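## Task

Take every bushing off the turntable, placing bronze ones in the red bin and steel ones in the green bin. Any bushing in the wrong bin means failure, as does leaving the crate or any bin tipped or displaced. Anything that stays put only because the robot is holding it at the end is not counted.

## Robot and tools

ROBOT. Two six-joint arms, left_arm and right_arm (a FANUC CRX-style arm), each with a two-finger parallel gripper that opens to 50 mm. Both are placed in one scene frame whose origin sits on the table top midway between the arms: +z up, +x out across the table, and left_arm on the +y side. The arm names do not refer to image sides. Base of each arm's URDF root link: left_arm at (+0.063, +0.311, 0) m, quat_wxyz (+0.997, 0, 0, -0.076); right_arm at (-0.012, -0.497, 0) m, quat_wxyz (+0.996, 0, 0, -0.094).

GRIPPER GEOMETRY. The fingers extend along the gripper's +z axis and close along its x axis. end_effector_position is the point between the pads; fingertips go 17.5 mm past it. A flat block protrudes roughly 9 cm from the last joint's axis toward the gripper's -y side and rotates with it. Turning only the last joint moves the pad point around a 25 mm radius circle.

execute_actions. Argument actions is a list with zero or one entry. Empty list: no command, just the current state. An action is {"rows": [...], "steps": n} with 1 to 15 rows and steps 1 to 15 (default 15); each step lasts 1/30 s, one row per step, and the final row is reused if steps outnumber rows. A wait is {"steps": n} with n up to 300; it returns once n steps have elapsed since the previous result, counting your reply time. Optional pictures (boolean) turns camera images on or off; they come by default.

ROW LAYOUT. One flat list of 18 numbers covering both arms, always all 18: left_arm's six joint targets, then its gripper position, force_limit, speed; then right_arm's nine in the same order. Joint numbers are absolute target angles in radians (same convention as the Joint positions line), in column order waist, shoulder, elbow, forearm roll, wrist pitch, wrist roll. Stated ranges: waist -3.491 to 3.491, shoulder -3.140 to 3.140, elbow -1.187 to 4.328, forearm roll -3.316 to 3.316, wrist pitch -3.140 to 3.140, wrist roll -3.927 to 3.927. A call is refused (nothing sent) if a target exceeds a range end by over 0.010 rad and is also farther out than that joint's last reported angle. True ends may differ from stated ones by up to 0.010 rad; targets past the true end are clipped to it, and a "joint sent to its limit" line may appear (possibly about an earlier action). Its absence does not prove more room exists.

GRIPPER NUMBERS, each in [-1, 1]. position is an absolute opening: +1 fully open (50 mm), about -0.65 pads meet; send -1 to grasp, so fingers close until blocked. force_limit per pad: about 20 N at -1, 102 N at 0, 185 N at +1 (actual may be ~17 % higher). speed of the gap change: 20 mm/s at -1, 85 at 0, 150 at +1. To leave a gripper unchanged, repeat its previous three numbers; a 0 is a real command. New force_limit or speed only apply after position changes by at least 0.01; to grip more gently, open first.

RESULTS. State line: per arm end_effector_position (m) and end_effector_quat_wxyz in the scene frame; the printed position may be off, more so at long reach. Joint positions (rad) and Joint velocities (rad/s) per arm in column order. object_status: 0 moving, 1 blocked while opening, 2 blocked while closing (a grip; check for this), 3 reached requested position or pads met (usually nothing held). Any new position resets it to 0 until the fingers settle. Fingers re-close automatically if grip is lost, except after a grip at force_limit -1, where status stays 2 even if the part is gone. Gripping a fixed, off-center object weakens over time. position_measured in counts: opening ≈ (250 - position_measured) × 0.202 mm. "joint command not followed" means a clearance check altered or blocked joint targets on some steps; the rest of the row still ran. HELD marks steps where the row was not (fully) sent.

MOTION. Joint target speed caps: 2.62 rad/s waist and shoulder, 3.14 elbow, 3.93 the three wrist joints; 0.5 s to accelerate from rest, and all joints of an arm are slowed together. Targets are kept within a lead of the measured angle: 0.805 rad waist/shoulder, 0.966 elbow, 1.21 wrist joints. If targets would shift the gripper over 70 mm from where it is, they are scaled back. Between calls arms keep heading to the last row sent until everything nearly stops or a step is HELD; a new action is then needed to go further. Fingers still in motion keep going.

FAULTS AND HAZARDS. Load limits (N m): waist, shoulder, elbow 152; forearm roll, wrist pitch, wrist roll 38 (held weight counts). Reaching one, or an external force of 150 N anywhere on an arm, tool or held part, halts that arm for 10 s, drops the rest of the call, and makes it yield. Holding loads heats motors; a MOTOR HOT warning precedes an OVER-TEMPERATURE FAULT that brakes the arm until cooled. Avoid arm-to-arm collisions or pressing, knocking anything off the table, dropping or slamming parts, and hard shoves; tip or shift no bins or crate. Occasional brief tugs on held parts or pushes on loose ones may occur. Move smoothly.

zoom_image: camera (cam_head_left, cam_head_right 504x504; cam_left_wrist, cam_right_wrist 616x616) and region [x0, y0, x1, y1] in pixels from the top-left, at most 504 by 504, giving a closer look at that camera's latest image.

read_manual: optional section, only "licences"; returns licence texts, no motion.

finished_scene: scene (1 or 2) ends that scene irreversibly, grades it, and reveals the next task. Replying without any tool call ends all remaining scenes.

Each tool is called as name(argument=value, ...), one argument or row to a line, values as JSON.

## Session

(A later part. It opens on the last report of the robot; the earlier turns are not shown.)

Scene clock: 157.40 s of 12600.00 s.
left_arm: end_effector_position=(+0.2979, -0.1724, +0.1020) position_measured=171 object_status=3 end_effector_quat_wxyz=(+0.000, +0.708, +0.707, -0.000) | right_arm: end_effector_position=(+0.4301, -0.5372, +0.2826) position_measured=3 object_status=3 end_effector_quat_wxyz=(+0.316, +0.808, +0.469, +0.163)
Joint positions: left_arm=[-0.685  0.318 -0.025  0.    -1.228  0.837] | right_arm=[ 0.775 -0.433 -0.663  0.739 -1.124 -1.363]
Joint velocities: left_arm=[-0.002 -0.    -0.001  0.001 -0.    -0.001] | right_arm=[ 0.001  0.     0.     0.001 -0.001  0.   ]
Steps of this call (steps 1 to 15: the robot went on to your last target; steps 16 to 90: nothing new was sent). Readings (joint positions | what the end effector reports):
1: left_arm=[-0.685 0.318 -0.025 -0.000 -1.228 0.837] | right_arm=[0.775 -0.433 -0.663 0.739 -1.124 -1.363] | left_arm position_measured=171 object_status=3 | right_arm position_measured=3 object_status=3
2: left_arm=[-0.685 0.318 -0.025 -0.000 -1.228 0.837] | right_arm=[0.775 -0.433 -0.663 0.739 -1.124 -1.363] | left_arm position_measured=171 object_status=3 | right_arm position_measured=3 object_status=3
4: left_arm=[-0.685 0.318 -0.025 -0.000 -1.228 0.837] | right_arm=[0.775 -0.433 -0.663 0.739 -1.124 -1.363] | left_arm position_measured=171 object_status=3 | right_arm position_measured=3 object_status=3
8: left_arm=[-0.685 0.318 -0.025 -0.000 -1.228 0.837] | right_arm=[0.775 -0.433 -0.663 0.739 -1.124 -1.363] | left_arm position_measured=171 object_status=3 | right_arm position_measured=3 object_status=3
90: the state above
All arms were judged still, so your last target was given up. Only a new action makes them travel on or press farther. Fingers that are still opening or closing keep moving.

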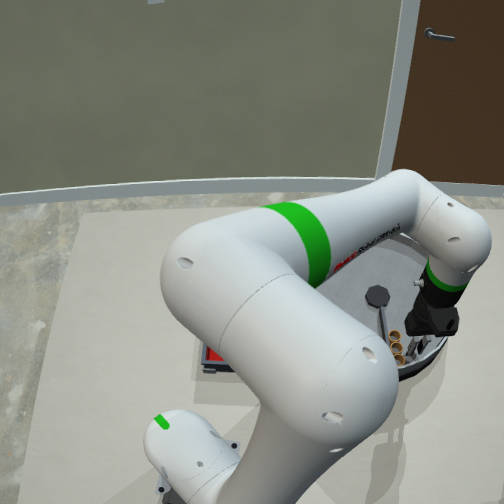

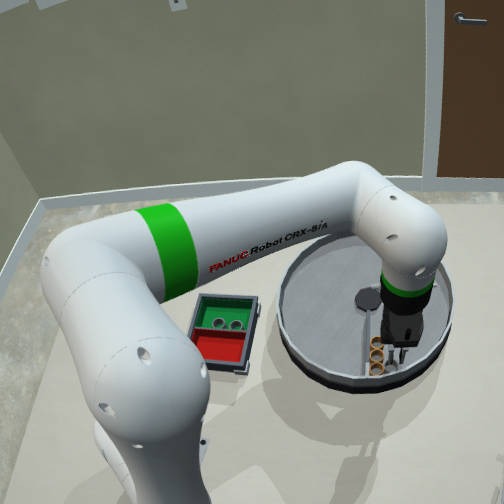

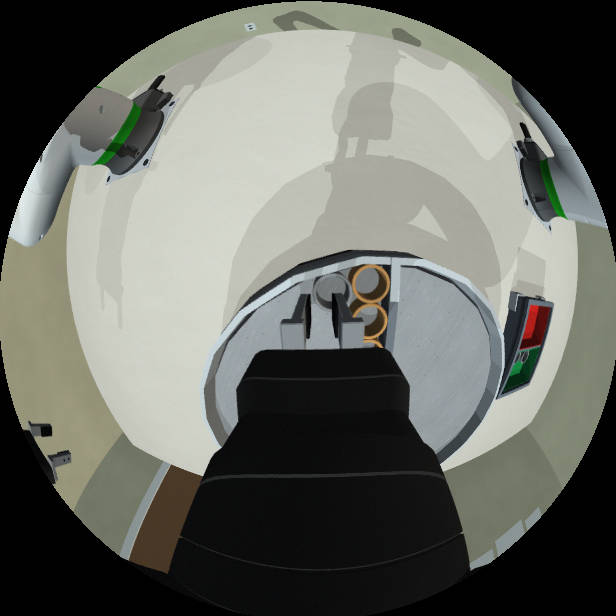

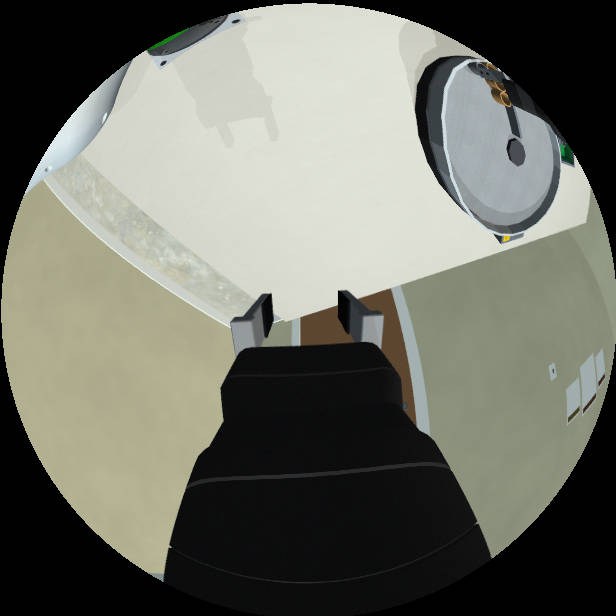

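execute_actions(
  actions=[
    {"rows":[[-0.6741,0.2705,-0.083,0,-1.2173,1.6115,-0.12,-0.5,0,0.775,-0.433,-0.663,0.739,-1.124,-1.363,1,0,0]]},
  ],
  pictures=false,
)

execute_actions(
  actions=[
    {"steps":15},
  ],
)

zoom_image(
  camera="cam_left_wrist",
  region=[240,210,400,370],
)

Scene clock: 163.10 s of 12600.00 s.
left_arm: end_effector_position=(+0.2964, -0.1727, +0.1031) position_measured=171 object_status=3 end_effector_quat_wxyz=(-0.000, +0.428, +0.904, +0.000) | right_arm: end_effector_position=(+0.4301, -0.5372, +0.2826) position_measured=3 object_status=3 end_effector_quat_wxyz=(+0.316, +0.808, +0.469, +0.163)
Joint positions: left_arm=[-0.676  0.276 -0.076  0.    -1.219  1.514] | right_arm=[ 0.775 -0.433 -0.663  0.739 -1.124 -1.363]
Joint velocities: left_arm=[ 0.017 -0.073 -0.091  0.     0.017  1.205] | right_arm=[-0.    -0.     0.    -0.001  0.001 -0.   ]
Steps of this call (steps 1 to 156: nothing new was sent; steps 157 to 171: all 15 steps of this action). Readings (joint positions | what the end effector reports):
157: left_arm=[-0.685 0.318 -0.025 0.000 -1.228 0.837] | right_arm=[0.775 -0.433 -0.663 0.739 -1.124 -1.363] | left_arm position_measured=171 object_status=3 | right_arm position_measured=3 object_status=3
158: left_arm=[-0.685 0.317 -0.025 0.000 -1.228 0.843] | right_arm=[0.775 -0.433 -0.663 0.739 -1.124 -1.363] | left_arm position_measured=171 object_status=3 | right_arm position_measured=3 object_status=3
160: left_arm=[-0.685 0.315 -0.028 0.000 -1.228 0.881] | right_arm=[0.775 -0.433 -0.663 0.739 -1.124 -1.363] | left_arm position_measured=171 object_status=3 | right_arm position_measured=3 object_status=3
164: left_arm=[-0.682 0.304 -0.042 0.000 -1.225 1.061] | right_arm=[0.775 -0.433 -0.663 0.739 -1.124 -1.363] | left_arm position_measured=171 object_status=3 | right_arm position_measured=3 object_status=3
171: the state above

Scene clock: 163.60 s of 12600.00 s.
left_arm: end_effector_position=(+0.2970, -0.1723, +0.1032) position_measured=171 object_status=3 end_effector_quat_wxyz=(-0.000, +0.383, +0.924, -0.000) | right_arm: end_effector_position=(+0.4301, -0.5372, +0.2826) position_measured=3 object_status=3 end_effector_quat_wxyz=(+0.316, +0.808, +0.469, +0.163)
Joint positions: left_arm=[-0.674  0.271 -0.083  0.    -1.217  1.611] | right_arm=[ 0.775 -0.433 -0.663  0.739 -1.124 -1.363]
Joint velocities: left_arm=[ 0.002 -0.     0.001 -0.     0.001  0.   ] | right_arm=[ 0.001 -0.    -0.     0.001  0.002  0.   ]
Steps of this call (steps 1 to 15: the robot went on to your last target). Readings (joint positions | what the end effector reports):
1: left_arm=[-0.675 0.274 -0.078 0.000 -1.218 1.551] | right_arm=[0.775 -0.433 -0.663 0.739 -1.124 -1.363] | left_arm position_measured=171 object_status=3 | right_arm position_measured=3 object_status=3
2: left_arm=[-0.675 0.273 -0.081 0.000 -1.218 1.579] | right_arm=[0.775 -0.433 -0.663 0.739 -1.124 -1.363] | left_arm position_measured=171 object_status=3 | right_arm position_measured=3 object_status=3
4: left_arm=[-0.674 0.271 -0.083 0.000 -1.217 1.608] | right_arm=[0.775 -0.433 -0.663 0.739 -1.124 -1.363] | left_arm position_measured=171 object_status=3 | right_arm position_measured=3 object_status=3
8: left_arm=[-0.674 0.271 -0.083 0.000 -1.217 1.611] | right_arm=[0.775 -0.433 -0.663 0.739 -1.124 -1.363] | left_arm position_measured=171 object_status=3 | right_arm position_measured=3 object_status=3
15: the state above

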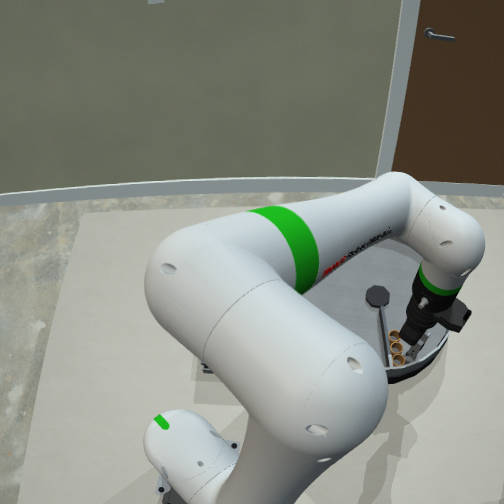

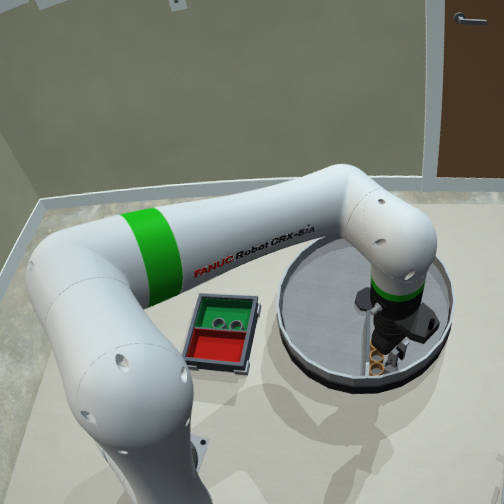

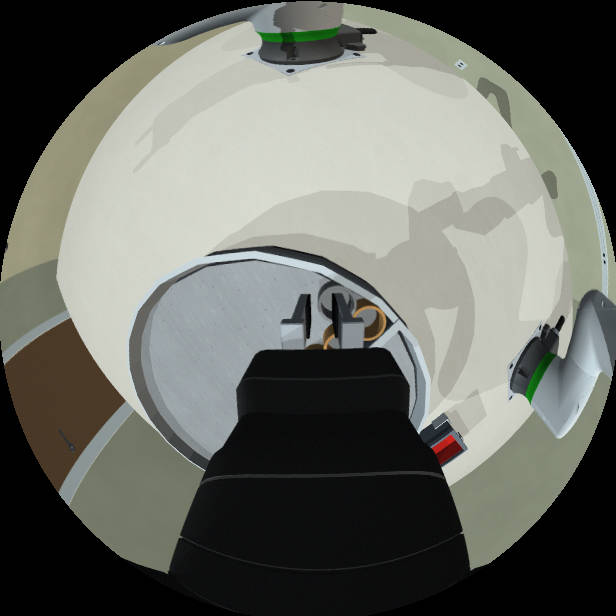

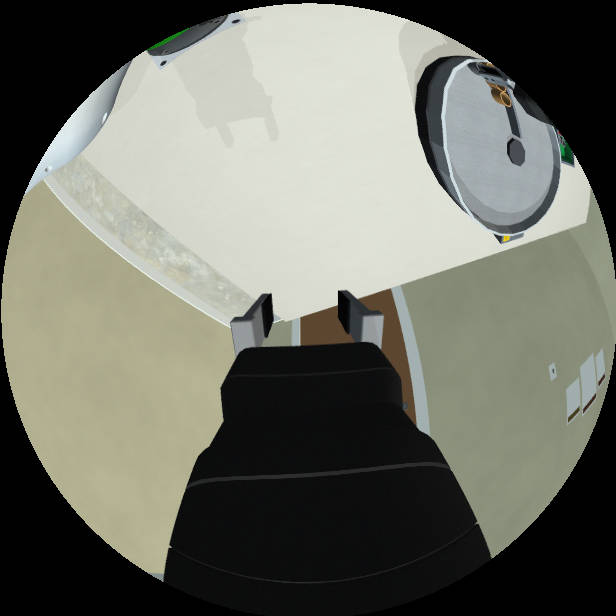

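Region (240, 210, 400, 370) of cam_left_wrist's 616x616 image, scaled by 3.150, with more detail than that image has.

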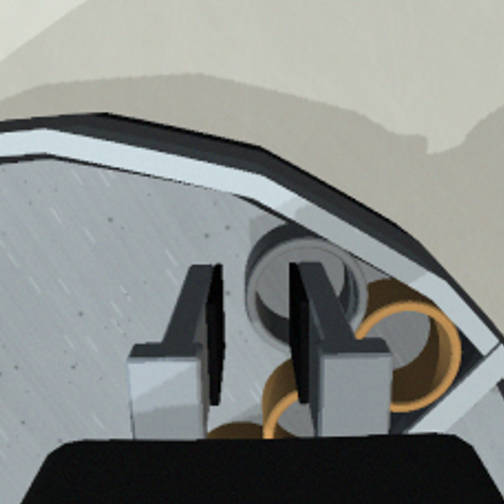

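execute_actions(
  actions=[
    {"rows":[[-0.6741,0.2915,-0.114,0,-1.1653,1.6115,-0.12,-0.5,0,0.775,-0.433,-0.663,0.739,-1.124,-1.363,1,0,0]],"steps":10},
  ],
  pictures=false,
)

execute_actions(
  actions=[
    {"rows":[[-0.6741,0.2915,-0.114,0,-1.1653,1.6115,-1,-0.5,0,0.775,-0.433,-0.663,0.739,-1.124,-1.363,1,0,0]],"steps":12},
  ],
  pictures=false,
)

execute_actions(
  actions=[
    {"rows":[[-0.6741,0.235,-0.015,0,-1.32,1.6115,-1,-0.5,0,0.775,-0.433,-0.663,0.739,-1.124,-1.363,1,0,0]],"steps":10},
  ],
  pictures=false,
)

execute_actions(
  actions=[
    {"rows":[[0.29,-0.15,-0.39,0,-1.33,3.0,-1,-0.5,0,0.775,-0.433,-0.663,0.739,-1.124,-1.363,1,0,0]]},
  ],
  pictures=false,
)

execute_actions(
  actions=[
    {"steps":30},
  ],
  pictures=false,
)

execute_actions(
  actions=[
    {"rows":[[0.29,-0.06,-0.537,0,-1.094,3.0,-1,-0.5,0,0.775,-0.433,-0.663,0.739,-1.124,-1.363,1,0,0]]},
  ],
  pictures=false,
)

execute_actions(
  actions=[
    {"rows":[[0.29,-0.06,-0.537,0,-1.094,3.0,-0.12,-0.5,0,0.775,-0.433,-0.663,0.739,-1.124,-1.363,1,0,0]],"steps":8},
  ],
  pictures=false,
)

execute_actions(
  actions=[
    {"rows":[[0.29,-0.15,-0.39,0,-1.33,3.0,-0.12,-0.5,0,0.775,-0.433,-0.663,0.739,-1.124,-1.363,1,0,0]],"steps":12},
  ],
  pictures=false,
)

execute_actions(
  actions=[
    {"rows":[[-0.5573,0.2798,-0.0712,0,-1.2198,1.4947,-0.12,-0.5,0,0.775,-0.433,-0.663,0.739,-1.124,-1.363,1,0,0]]},
  ],
  pictures=false,
)

execute_actions(
  actions=[
    {"steps":35},
  ],
)

zoom_image(
  camera="cam_left_wrist",
  region=[240,210,400,370],
)

Scene clock: 188.67 s of 12600.00 s.
left_arm: end_effector_position=(+0.2970, -0.1722, +0.0800) position_measured=171 object_status=3 end_effector_quat_wxyz=(-0.000, +0.383, +0.924, +0.000) | right_arm: end_effector_position=(+0.4301, -0.5372, +0.2826) position_measured=3 object_status=3 end_effector_quat_wxyz=(+0.316, +0.808, +0.469, +0.163)
Joint positions: left_arm=[-0.674  0.292 -0.114 -0.    -1.165  1.611] | right_arm=[ 0.775 -0.433 -0.663  0.739 -1.124 -1.363]
Joint velocities: left_arm=[ 0.001 -0.     0.     0.002 -0.    -0.   ] | right_arm=[ 0.001 -0.    -0.    -0.     0.     0.001]
Steps of this call (steps 1 to 15: the robot went on to your last target; steps 16 to 742: nothing new was sent; steps 743 to 752: all 10 steps of this action). Readings (joint positions | what the end effector reports):
743: left_arm=[-0.674 0.271 -0.083 -0.000 -1.217 1.612] | right_arm=[0.775 -0.433 -0.663 0.739 -1.124 -1.363] | left_arm position_measured=171 object_status=3 | right_arm position_measured=3 object_status=3
744: left_arm=[-0.674 0.273 -0.087 -0.000 -1.211 1.612] | right_arm=[0.775 -0.433 -0.663 0.739 -1.124 -1.363] | left_arm position_measured=171 object_status=3 | right_arm position_measured=3 object_status=3
746: left_arm=[-0.674 0.286 -0.106 -0.000 -1.179 1.612] | right_arm=[0.775 -0.433 -0.663 0.739 -1.124 -1.363] | left_arm position_measured=171 object_status=3 | right_arm position_measured=3 object_status=3
750: left_arm=[-0.674 0.292 -0.114 -0.000 -1.165 1.612] | right_arm=[0.775 -0.433 -0.663 0.739 -1.124 -1.363] | left_arm position_measured=171 object_status=3 | right_arm position_measured=3 object_status=3
752: the state above

Scene clock: 189.07 s of 12600.00 s.
left_arm: end_effector_position=(+0.2970, -0.1723, +0.0801) position_measured=212 object_status=2 end_effector_quat_wxyz=(-0.000, +0.383, +0.924, +0.000) | right_arm: end_effector_position=(+0.4301, -0.5372, +0.2826) position_measured=3 object_status=3 end_effector_quat_wxyz=(+0.316, +0.808, +0.469, +0.163)
Joint positions: left_arm=[-0.674  0.292 -0.114 -0.    -1.165  1.612] | right_arm=[ 0.775 -0.433 -0.663  0.739 -1.124 -1.363]
Joint velocities: left_arm=[ 0.001 -0.002 -0.001  0.     0.     0.   ] | right_arm=[ 0.002 -0.     0.     0.    -0.001  0.   ]
Steps of this call (steps 1 to 12: all 12 steps of this action). Readings (joint positions | what the end effector reports):
1: left_arm=[-0.674 0.292 -0.114 -0.000 -1.165 1.612] | right_arm=[0.775 -0.433 -0.663 0.739 -1.124 -1.363] | left_arm position_measured=179 object_status=0 | right_arm position_measured=3 object_status=3
2: left_arm=[-0.674 0.292 -0.114 -0.000 -1.165 1.612] | right_arm=[0.775 -0.433 -0.663 0.739 -1.124 -1.363] | left_arm position_measured=193 object_status=0 | right_arm position_measured=3 object_status=3
4: left_arm=[-0.674 0.292 -0.114 -0.000 -1.165 1.612] | right_arm=[0.775 -0.433 -0.663 0.739 -1.124 -1.363] | left_arm position_measured=212 object_status=0 | right_arm position_measured=3 object_status=3
8: left_arm=[-0.674 0.292 -0.114 -0.000 -1.165 1.612] | right_arm=[0.775 -0.433 -0.663 0.739 -1.124 -1.363] | left_arm position_measured=212 object_status=0 | right_arm position_measured=3 object_status=3
12: the state above

Scene clock: 189.40 s of 12600.00 s.
left_arm: end_effector_position=(+0.2966, -0.1719, +0.1493) position_measured=212 object_status=2 end_effector_quat_wxyz=(+0.000, +0.383, +0.924, -0.000) | right_arm: end_effector_position=(+0.4301, -0.5372, +0.2826) position_measured=3 object_status=3 end_effector_quat_wxyz=(+0.316, +0.808, +0.469, +0.163)
Joint positions: left_arm=[-0.674  0.235 -0.015  0.    -1.32   1.612] | right_arm=[ 0.775 -0.433 -0.663  0.739 -1.124 -1.363]
Joint velocities: left_arm=[ 0.001  0.005  0.    -0.01  -0.012 -0.   ] | right_arm=[-0.001 -0.    -0.     0.     0.001 -0.001]
Steps of this call (steps 1 to 10: all 10 steps of this action). Readings (joint positions | what the end effector reports):
1: left_arm=[-0.674 0.291 -0.114 -0.000 -1.165 1.611] | right_arm=[0.775 -0.433 -0.663 0.739 -1.124 -1.363] | left_arm position_measured=212 object_status=2 | right_arm position_measured=3 object_status=3
2: left_arm=[-0.674 0.289 -0.110 -0.000 -1.171 1.612] | right_arm=[0.775 -0.433 -0.663 0.739 -1.124 -1.363] | left_arm position_measured=212 object_status=2 | right_arm position_measured=3 object_status=3
4: left_arm=[-0.674 0.276 -0.086 -0.000 -1.209 1.612] | right_arm=[0.775 -0.433 -0.663 0.739 -1.124 -1.363] | left_arm position_measured=212 object_status=2 | right_arm position_measured=3 object_status=3
8: left_arm=[-0.674 0.237 -0.020 0.000 -1.312 1.612] | right_arm=[0.775 -0.433 -0.663 0.739 -1.124 -1.363] | left_arm position_measured=212 object_status=2 | right_arm position_measured=3 object_status=3
10: the state above

Scene clock: 189.90 s of 12600.00 s.
left_arm: end_effector_position=(+0.4072, -0.0379, +0.1600) position_measured=212 object_status=2 end_effector_quat_wxyz=(-0.000, -0.037, +0.999, +0.000) | right_arm: end_effector_position=(+0.4301, -0.5372, +0.2826) position_measured=3 object_status=3 end_effector_quat_wxyz=(+0.316, +0.808, +0.469, +0.163)
Joint positions: left_arm=[-0.325  0.089 -0.159  0.    -1.324  2.122] | right_arm=[ 0.775 -0.433 -0.663  0.739 -1.124 -1.363]
Joint velocities: left_arm=[ 0.9   -0.351 -0.336  0.    -0.009  1.274] | right_arm=[-0.     0.    -0.    -0.     0.     0.001]
Steps of this call (steps 1 to 15: all 15 steps of this action). Readings (joint positions | what the end effector reports):
1: left_arm=[-0.674 0.235 -0.015 0.000 -1.320 1.612] | right_arm=[0.775 -0.433 -0.663 0.739 -1.124 -1.363] | left_arm position_measured=212 object_status=2 | right_arm position_measured=3 object_status=3
2: left_arm=[-0.670 0.233 -0.018 0.000 -1.320 1.618] | right_arm=[0.775 -0.433 -0.663 0.739 -1.124 -1.363] | left_arm position_measured=212 object_status=2 | right_arm position_measured=3 object_status=3
4: left_arm=[-0.645 0.221 -0.030 0.000 -1.320 1.656] | right_arm=[0.775 -0.433 -0.663 0.739 -1.124 -1.363] | left_arm position_measured=212 object_status=2 | right_arm position_measured=3 object_status=3
8: left_arm=[-0.536 0.171 -0.079 0.000 -1.322 1.819] | right_arm=[0.775 -0.433 -0.663 0.739 -1.124 -1.363] | left_arm position_measured=212 object_status=2 | right_arm position_measured=3 object_status=3
15: the state above

Scene clock: 190.90 s of 12600.00 s.
left_arm: end_effector_position=(+0.4591, +0.2308, +0.1602) position_measured=212 object_status=2 end_effector_quat_wxyz=(-0.000, +0.706, -0.709, +0.000) | right_arm: end_effector_position=(+0.4301, -0.5372, +0.2826) position_measured=3 object_status=3 end_effector_quat_wxyz=(+0.316, +0.808, +0.469, +0.163)
Joint positions: left_arm=[ 0.29 -0.15 -0.39 -0.   -1.33  3.  ] | right_arm=[ 0.775 -0.433 -0.663  0.739 -1.124 -1.363]
Joint velocities: left_arm=[ 0.  0. -0. -0. -0. -0.] | right_arm=[-0.002  0.    -0.     0.001  0.001 -0.001]
Steps of this call (steps 1 to 30: the robot went on to your last target). Readings (joint positions | what the end effector reports):
1: left_arm=[-0.295 0.077 -0.170 0.000 -1.324 2.166] | right_arm=[0.775 -0.433 -0.663 0.739 -1.124 -1.363] | left_arm position_measured=212 object_status=2 | right_arm position_measured=3 object_status=3
2: left_arm=[-0.264 0.065 -0.182 0.000 -1.324 2.210] | right_arm=[0.775 -0.433 -0.663 0.739 -1.124 -1.363] | left_arm position_measured=212 object_status=2 | right_arm position_measured=3 object_status=3
4: left_arm=[-0.203 0.041 -0.205 0.000 -1.325 2.297] | right_arm=[0.775 -0.433 -0.663 0.739 -1.124 -1.363] | left_arm position_measured=212 object_status=2 | right_arm position_measured=3 object_status=3
8: left_arm=[-0.078 -0.007 -0.252 0.000 -1.326 2.475] | right_arm=[0.775 -0.433 -0.663 0.739 -1.124 -1.363] | left_arm position_measured=212 object_status=2 | right_arm position_measured=3 object_status=3
30: the state above

Scene clock: 191.40 s of 12600.00 s.
left_arm: end_effector_position=(+0.4598, +0.2309, +0.0690) position_measured=212 object_status=2 end_effector_quat_wxyz=(-0.000, +0.706, -0.709, +0.000) | right_arm: end_effector_position=(+0.4301, -0.5372, +0.2826) position_measured=3 object_status=3 end_effector_quat_wxyz=(+0.316, +0.808, +0.469, +0.163)
Joint positions: left_arm=[ 0.29  -0.06  -0.537  0.    -1.094  3.   ] | right_arm=[ 0.775 -0.433 -0.663  0.739 -1.124 -1.363]
Joint velocities: left_arm=[-0.001  0.    -0.001 -0.001  0.     0.   ] | right_arm=[ 0.     0.001 -0.    -0.     0.     0.   ]
Steps of this call (steps 1 to 15: all 15 steps of this action). Readings (joint positions | what the end effector reports):
1: left_arm=[0.290 -0.150 -0.390 -0.000 -1.330 3.000] | right_arm=[0.775 -0.433 -0.663 0.739 -1.124 -1.363] | left_arm position_measured=212 object_status=2 | right_arm position_measured=3 object_status=3
2: left_arm=[0.290 -0.148 -0.394 0.000 -1.324 3.000] | right_arm=[0.775 -0.433 -0.663 0.739 -1.124 -1.363] | left_arm position_measured=212 object_status=2 | right_arm position_measured=3 object_status=3
4: left_arm=[0.290 -0.133 -0.417 0.000 -1.286 3.000] | right_arm=[0.775 -0.433 -0.663 0.739 -1.124 -1.363] | left_arm position_measured=212 object_status=2 | right_arm position_measured=3 object_status=3
8: left_arm=[0.290 -0.078 -0.507 0.000 -1.142 3.000] | right_arm=[0.775 -0.433 -0.663 0.739 -1.124 -1.363] | left_arm position_measured=212 object_status=2 | right_arm position_measured=3 object_status=3
15: the state above

Scene clock: 191.67 s of 12600.00 s.
left_arm: end_effector_position=(+0.4598, +0.2309, +0.0688) position_measured=171 object_status=0 end_effector_quat_wxyz=(+0.000, +0.706, -0.709, -0.000) | right_arm: end_effector_position=(+0.4301, -0.5372, +0.2826) position_measured=3 object_status=3 end_effector_quat_wxyz=(+0.316, +0.808, +0.469, +0.163)
Joint positions: left_arm=[ 0.29  -0.06  -0.537  0.    -1.094  3.   ] | right_arm=[ 0.775 -0.433 -0.663  0.739 -1.124 -1.363]
Joint velocities: left_arm=[-0.    -0.     0.     0.     0.001  0.   ] | right_arm=[-0.001  0.    -0.    -0.    -0.002  0.   ]
Steps of this call (steps 1 to 8: all 8 steps of this action). Readings (joint positions | what the end effector reports):
1: left_arm=[0.290 -0.060 -0.537 0.000 -1.094 3.000] | right_arm=[0.775 -0.433 -0.663 0.739 -1.124 -1.363] | left_arm position_measured=204 object_status=0 | right_arm position_measured=3 object_status=3
2: left_arm=[0.290 -0.060 -0.537 0.000 -1.094 3.000] | right_arm=[0.775 -0.433 -0.663 0.739 -1.124 -1.363] | left_arm position_measured=190 object_status=0 | right_arm position_measured=3 object_status=3
4: left_arm=[0.290 -0.060 -0.537 0.000 -1.094 3.000] | right_arm=[0.775 -0.433 -0.663 0.739 -1.124 -1.363] | left_arm position_measured=171 object_status=0 | right_arm position_measured=3 object_status=3
8: the state above

Scene clock: 192.07 s of 12600.00 s.
left_arm: end_effector_position=(+0.4591, +0.2308, +0.1600) position_measured=171 object_status=3 end_effector_quat_wxyz=(-0.000, +0.706, -0.709, +0.000) | right_arm: end_effector_position=(+0.4301, -0.5372, +0.2826) position_measured=3 object_status=3 end_effector_quat_wxyz=(+0.316, +0.808, +0.469, +0.163)
Joint positions: left_arm=[ 0.29 -0.15 -0.39 -0.   -1.33  3.  ] | right_arm=[ 0.775 -0.433 -0.663  0.739 -1.124 -1.363]
Joint velocities: left_arm=[ 0.    -0.001 -0.001 -0.001 -0.012  0.001] | right_arm=[-0.001  0.     0.    -0.001  0.     0.   ]
Steps of this call (steps 1 to 12: all 12 steps of this action). Readings (joint positions | what the end effector reports):
1: left_arm=[0.290 -0.060 -0.537 0.000 -1.094 3.000] | right_arm=[0.775 -0.433 -0.663 0.739 -1.124 -1.363] | left_arm position_measured=171 object_status=0 | right_arm position_measured=3 object_status=3
2: left_arm=[0.290 -0.062 -0.533 -0.000 -1.100 3.000] | right_arm=[0.775 -0.433 -0.663 0.739 -1.124 -1.363] | left_arm position_measured=171 object_status=0 | right_arm position_measured=3 object_status=3
4: left_arm=[0.290 -0.077 -0.510 -0.000 -1.138 3.000] | right_arm=[0.775 -0.433 -0.663 0.739 -1.124 -1.363] | left_arm position_measured=171 object_status=3 | right_arm position_measured=3 object_status=3
8: left_arm=[0.290 -0.132 -0.420 -0.000 -1.281 3.000] | right_arm=[0.775 -0.433 -0.663 0.739 -1.124 -1.363] | left_arm position_measured=171 object_status=3 | right_arm position_measured=3 object_status=3
12: the state above

Scene clock: 192.57 s of 12600.00 s.
left_arm: end_effector_position=(+0.4664, +0.0761, +0.1453) position_measured=171 object_status=3 end_effector_quat_wxyz=(+0.001, -0.316, +0.949, -0.000) | right_arm: end_effector_position=(+0.4301, -0.5372, +0.2826) position_measured=3 object_status=3 end_effector_quat_wxyz=(+0.316, +0.808, +0.469, +0.163)
Joint positions: left_arm=[-0.055  0.028 -0.259 -0.    -1.282  2.423] | right_arm=[ 0.775 -0.433 -0.663  0.739 -1.124 -1.363]
Joint velocities: left_arm=[-0.835  0.419  0.312 -0.001  0.104 -1.531] | right_arm=[ 0.     0.    -0.    -0.001 -0.001 -0.   ]
Steps of this call (steps 1 to 15: all 15 steps of this action). Readings (joint positions | what the end effector reports):
1: left_arm=[0.290 -0.150 -0.390 -0.000 -1.330 3.000] | right_arm=[0.775 -0.433 -0.663 0.739 -1.124 -1.363] | left_arm position_measured=171 object_status=3 | right_arm position_measured=3 object_status=3
2: left_arm=[0.286 -0.147 -0.388 -0.000 -1.329 2.994] | right_arm=[0.775 -0.433 -0.663 0.739 -1.124 -1.363] | left_arm position_measured=171 object_status=3 | right_arm position_measured=3 object_status=3
4: left_arm=[0.261 -0.133 -0.378 -0.000 -1.323 2.956] | right_arm=[0.775 -0.433 -0.663 0.739 -1.124 -1.363] | left_arm position_measured=171 object_status=3 | right_arm position_measured=3 object_status=3
8: left_arm=[0.148 -0.075 -0.335 -0.000 -1.308 2.785] | right_arm=[0.775 -0.433 -0.663 0.739 -1.124 -1.363] | left_arm position_measured=171 object_status=3 | right_arm position_measured=3 object_status=3
15: the state above

Scene clock: 193.73 s of 12600.00 s.
left_arm: end_effector_position=(+0.3526, -0.1424, +0.1032) position_measured=171 object_status=3 end_effector_quat_wxyz=(-0.000, +0.383, +0.924, +0.000) | right_arm: end_effector_position=(+0.4301, -0.5372, +0.2826) position_measured=3 object_status=3 end_effector_quat_wxyz=(+0.316, +0.808, +0.469, +0.163)
Joint positions: left_arm=[-0.557  0.28  -0.071 -0.    -1.22   1.495] | right_arm=[ 0.775 -0.433 -0.663  0.739 -1.124 -1.363]
Joint velocities: left_arm=[ 0.     0.001  0.     0.     0.001 -0.001] | right_arm=[-0.    -0.001 -0.     0.001 -0.    -0.   ]
Steps of this call (steps 1 to 35: the robot went on to your last target). Readings (joint positions | what the end effector reports):
1: left_arm=[-0.083 0.042 -0.249 -0.000 -1.279 2.371] | right_arm=[0.775 -0.433 -0.663 0.739 -1.124 -1.363] | left_arm position_measured=171 object_status=3 | right_arm position_measured=3 object_status=3
2: left_arm=[-0.111 0.056 -0.238 -0.000 -1.275 2.319] | right_arm=[0.775 -0.433 -0.663 0.739 -1.124 -1.363] | left_arm position_measured=171 object_status=3 | right_arm position_measured=3 object_status=3
4: left_arm=[-0.167 0.084 -0.217 -0.000 -1.268 2.216] | right_arm=[0.775 -0.433 -0.663 0.739 -1.124 -1.363] | left_arm position_measured=171 object_status=3 | right_arm position_measured=3 object_status=3
8: left_arm=[-0.278 0.139 -0.176 -0.000 -1.255 2.011] | right_arm=[0.775 -0.433 -0.663 0.739 -1.124 -1.363] | left_arm position_measured=171 object_status=3 | right_arm position_measured=3 object_status=3
35: the state above

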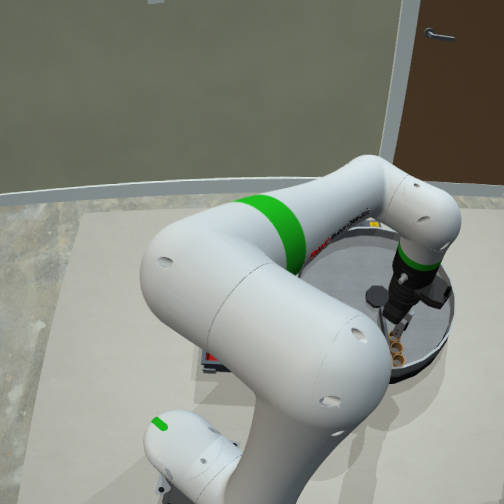

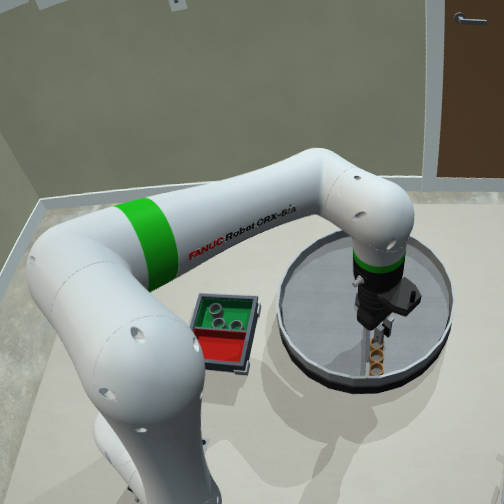

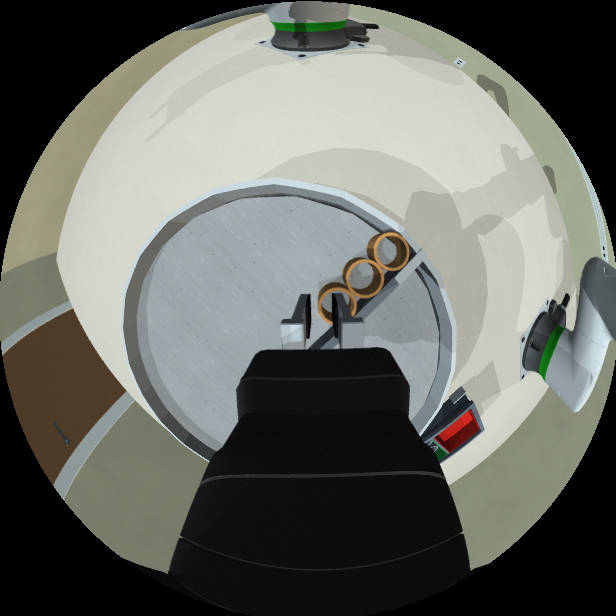

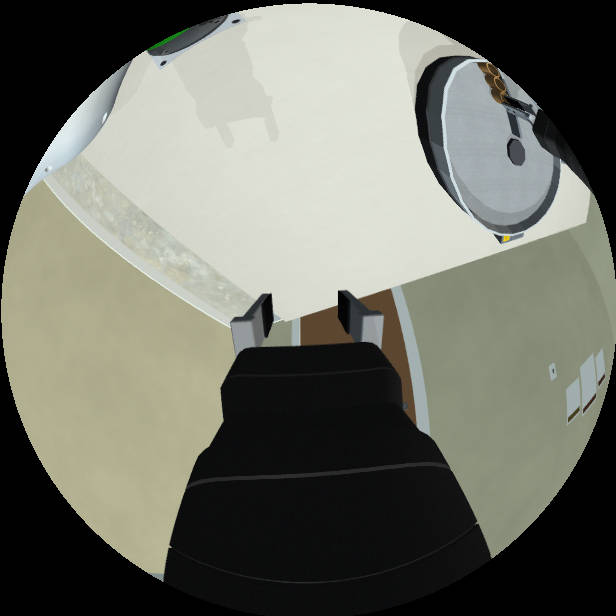

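Region (240, 210, 400, 370) of cam_left_wrist's 616x616 image, scaled by 3.150, with more detail than that image has.

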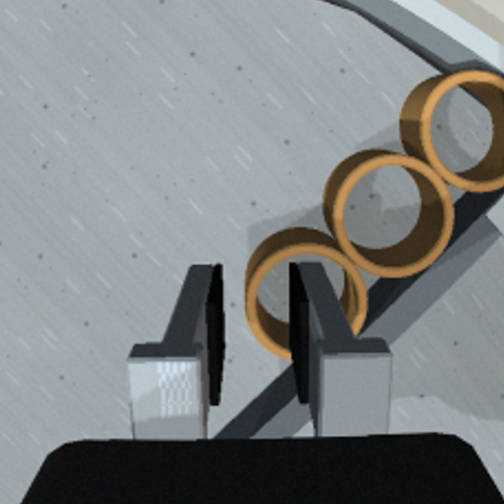

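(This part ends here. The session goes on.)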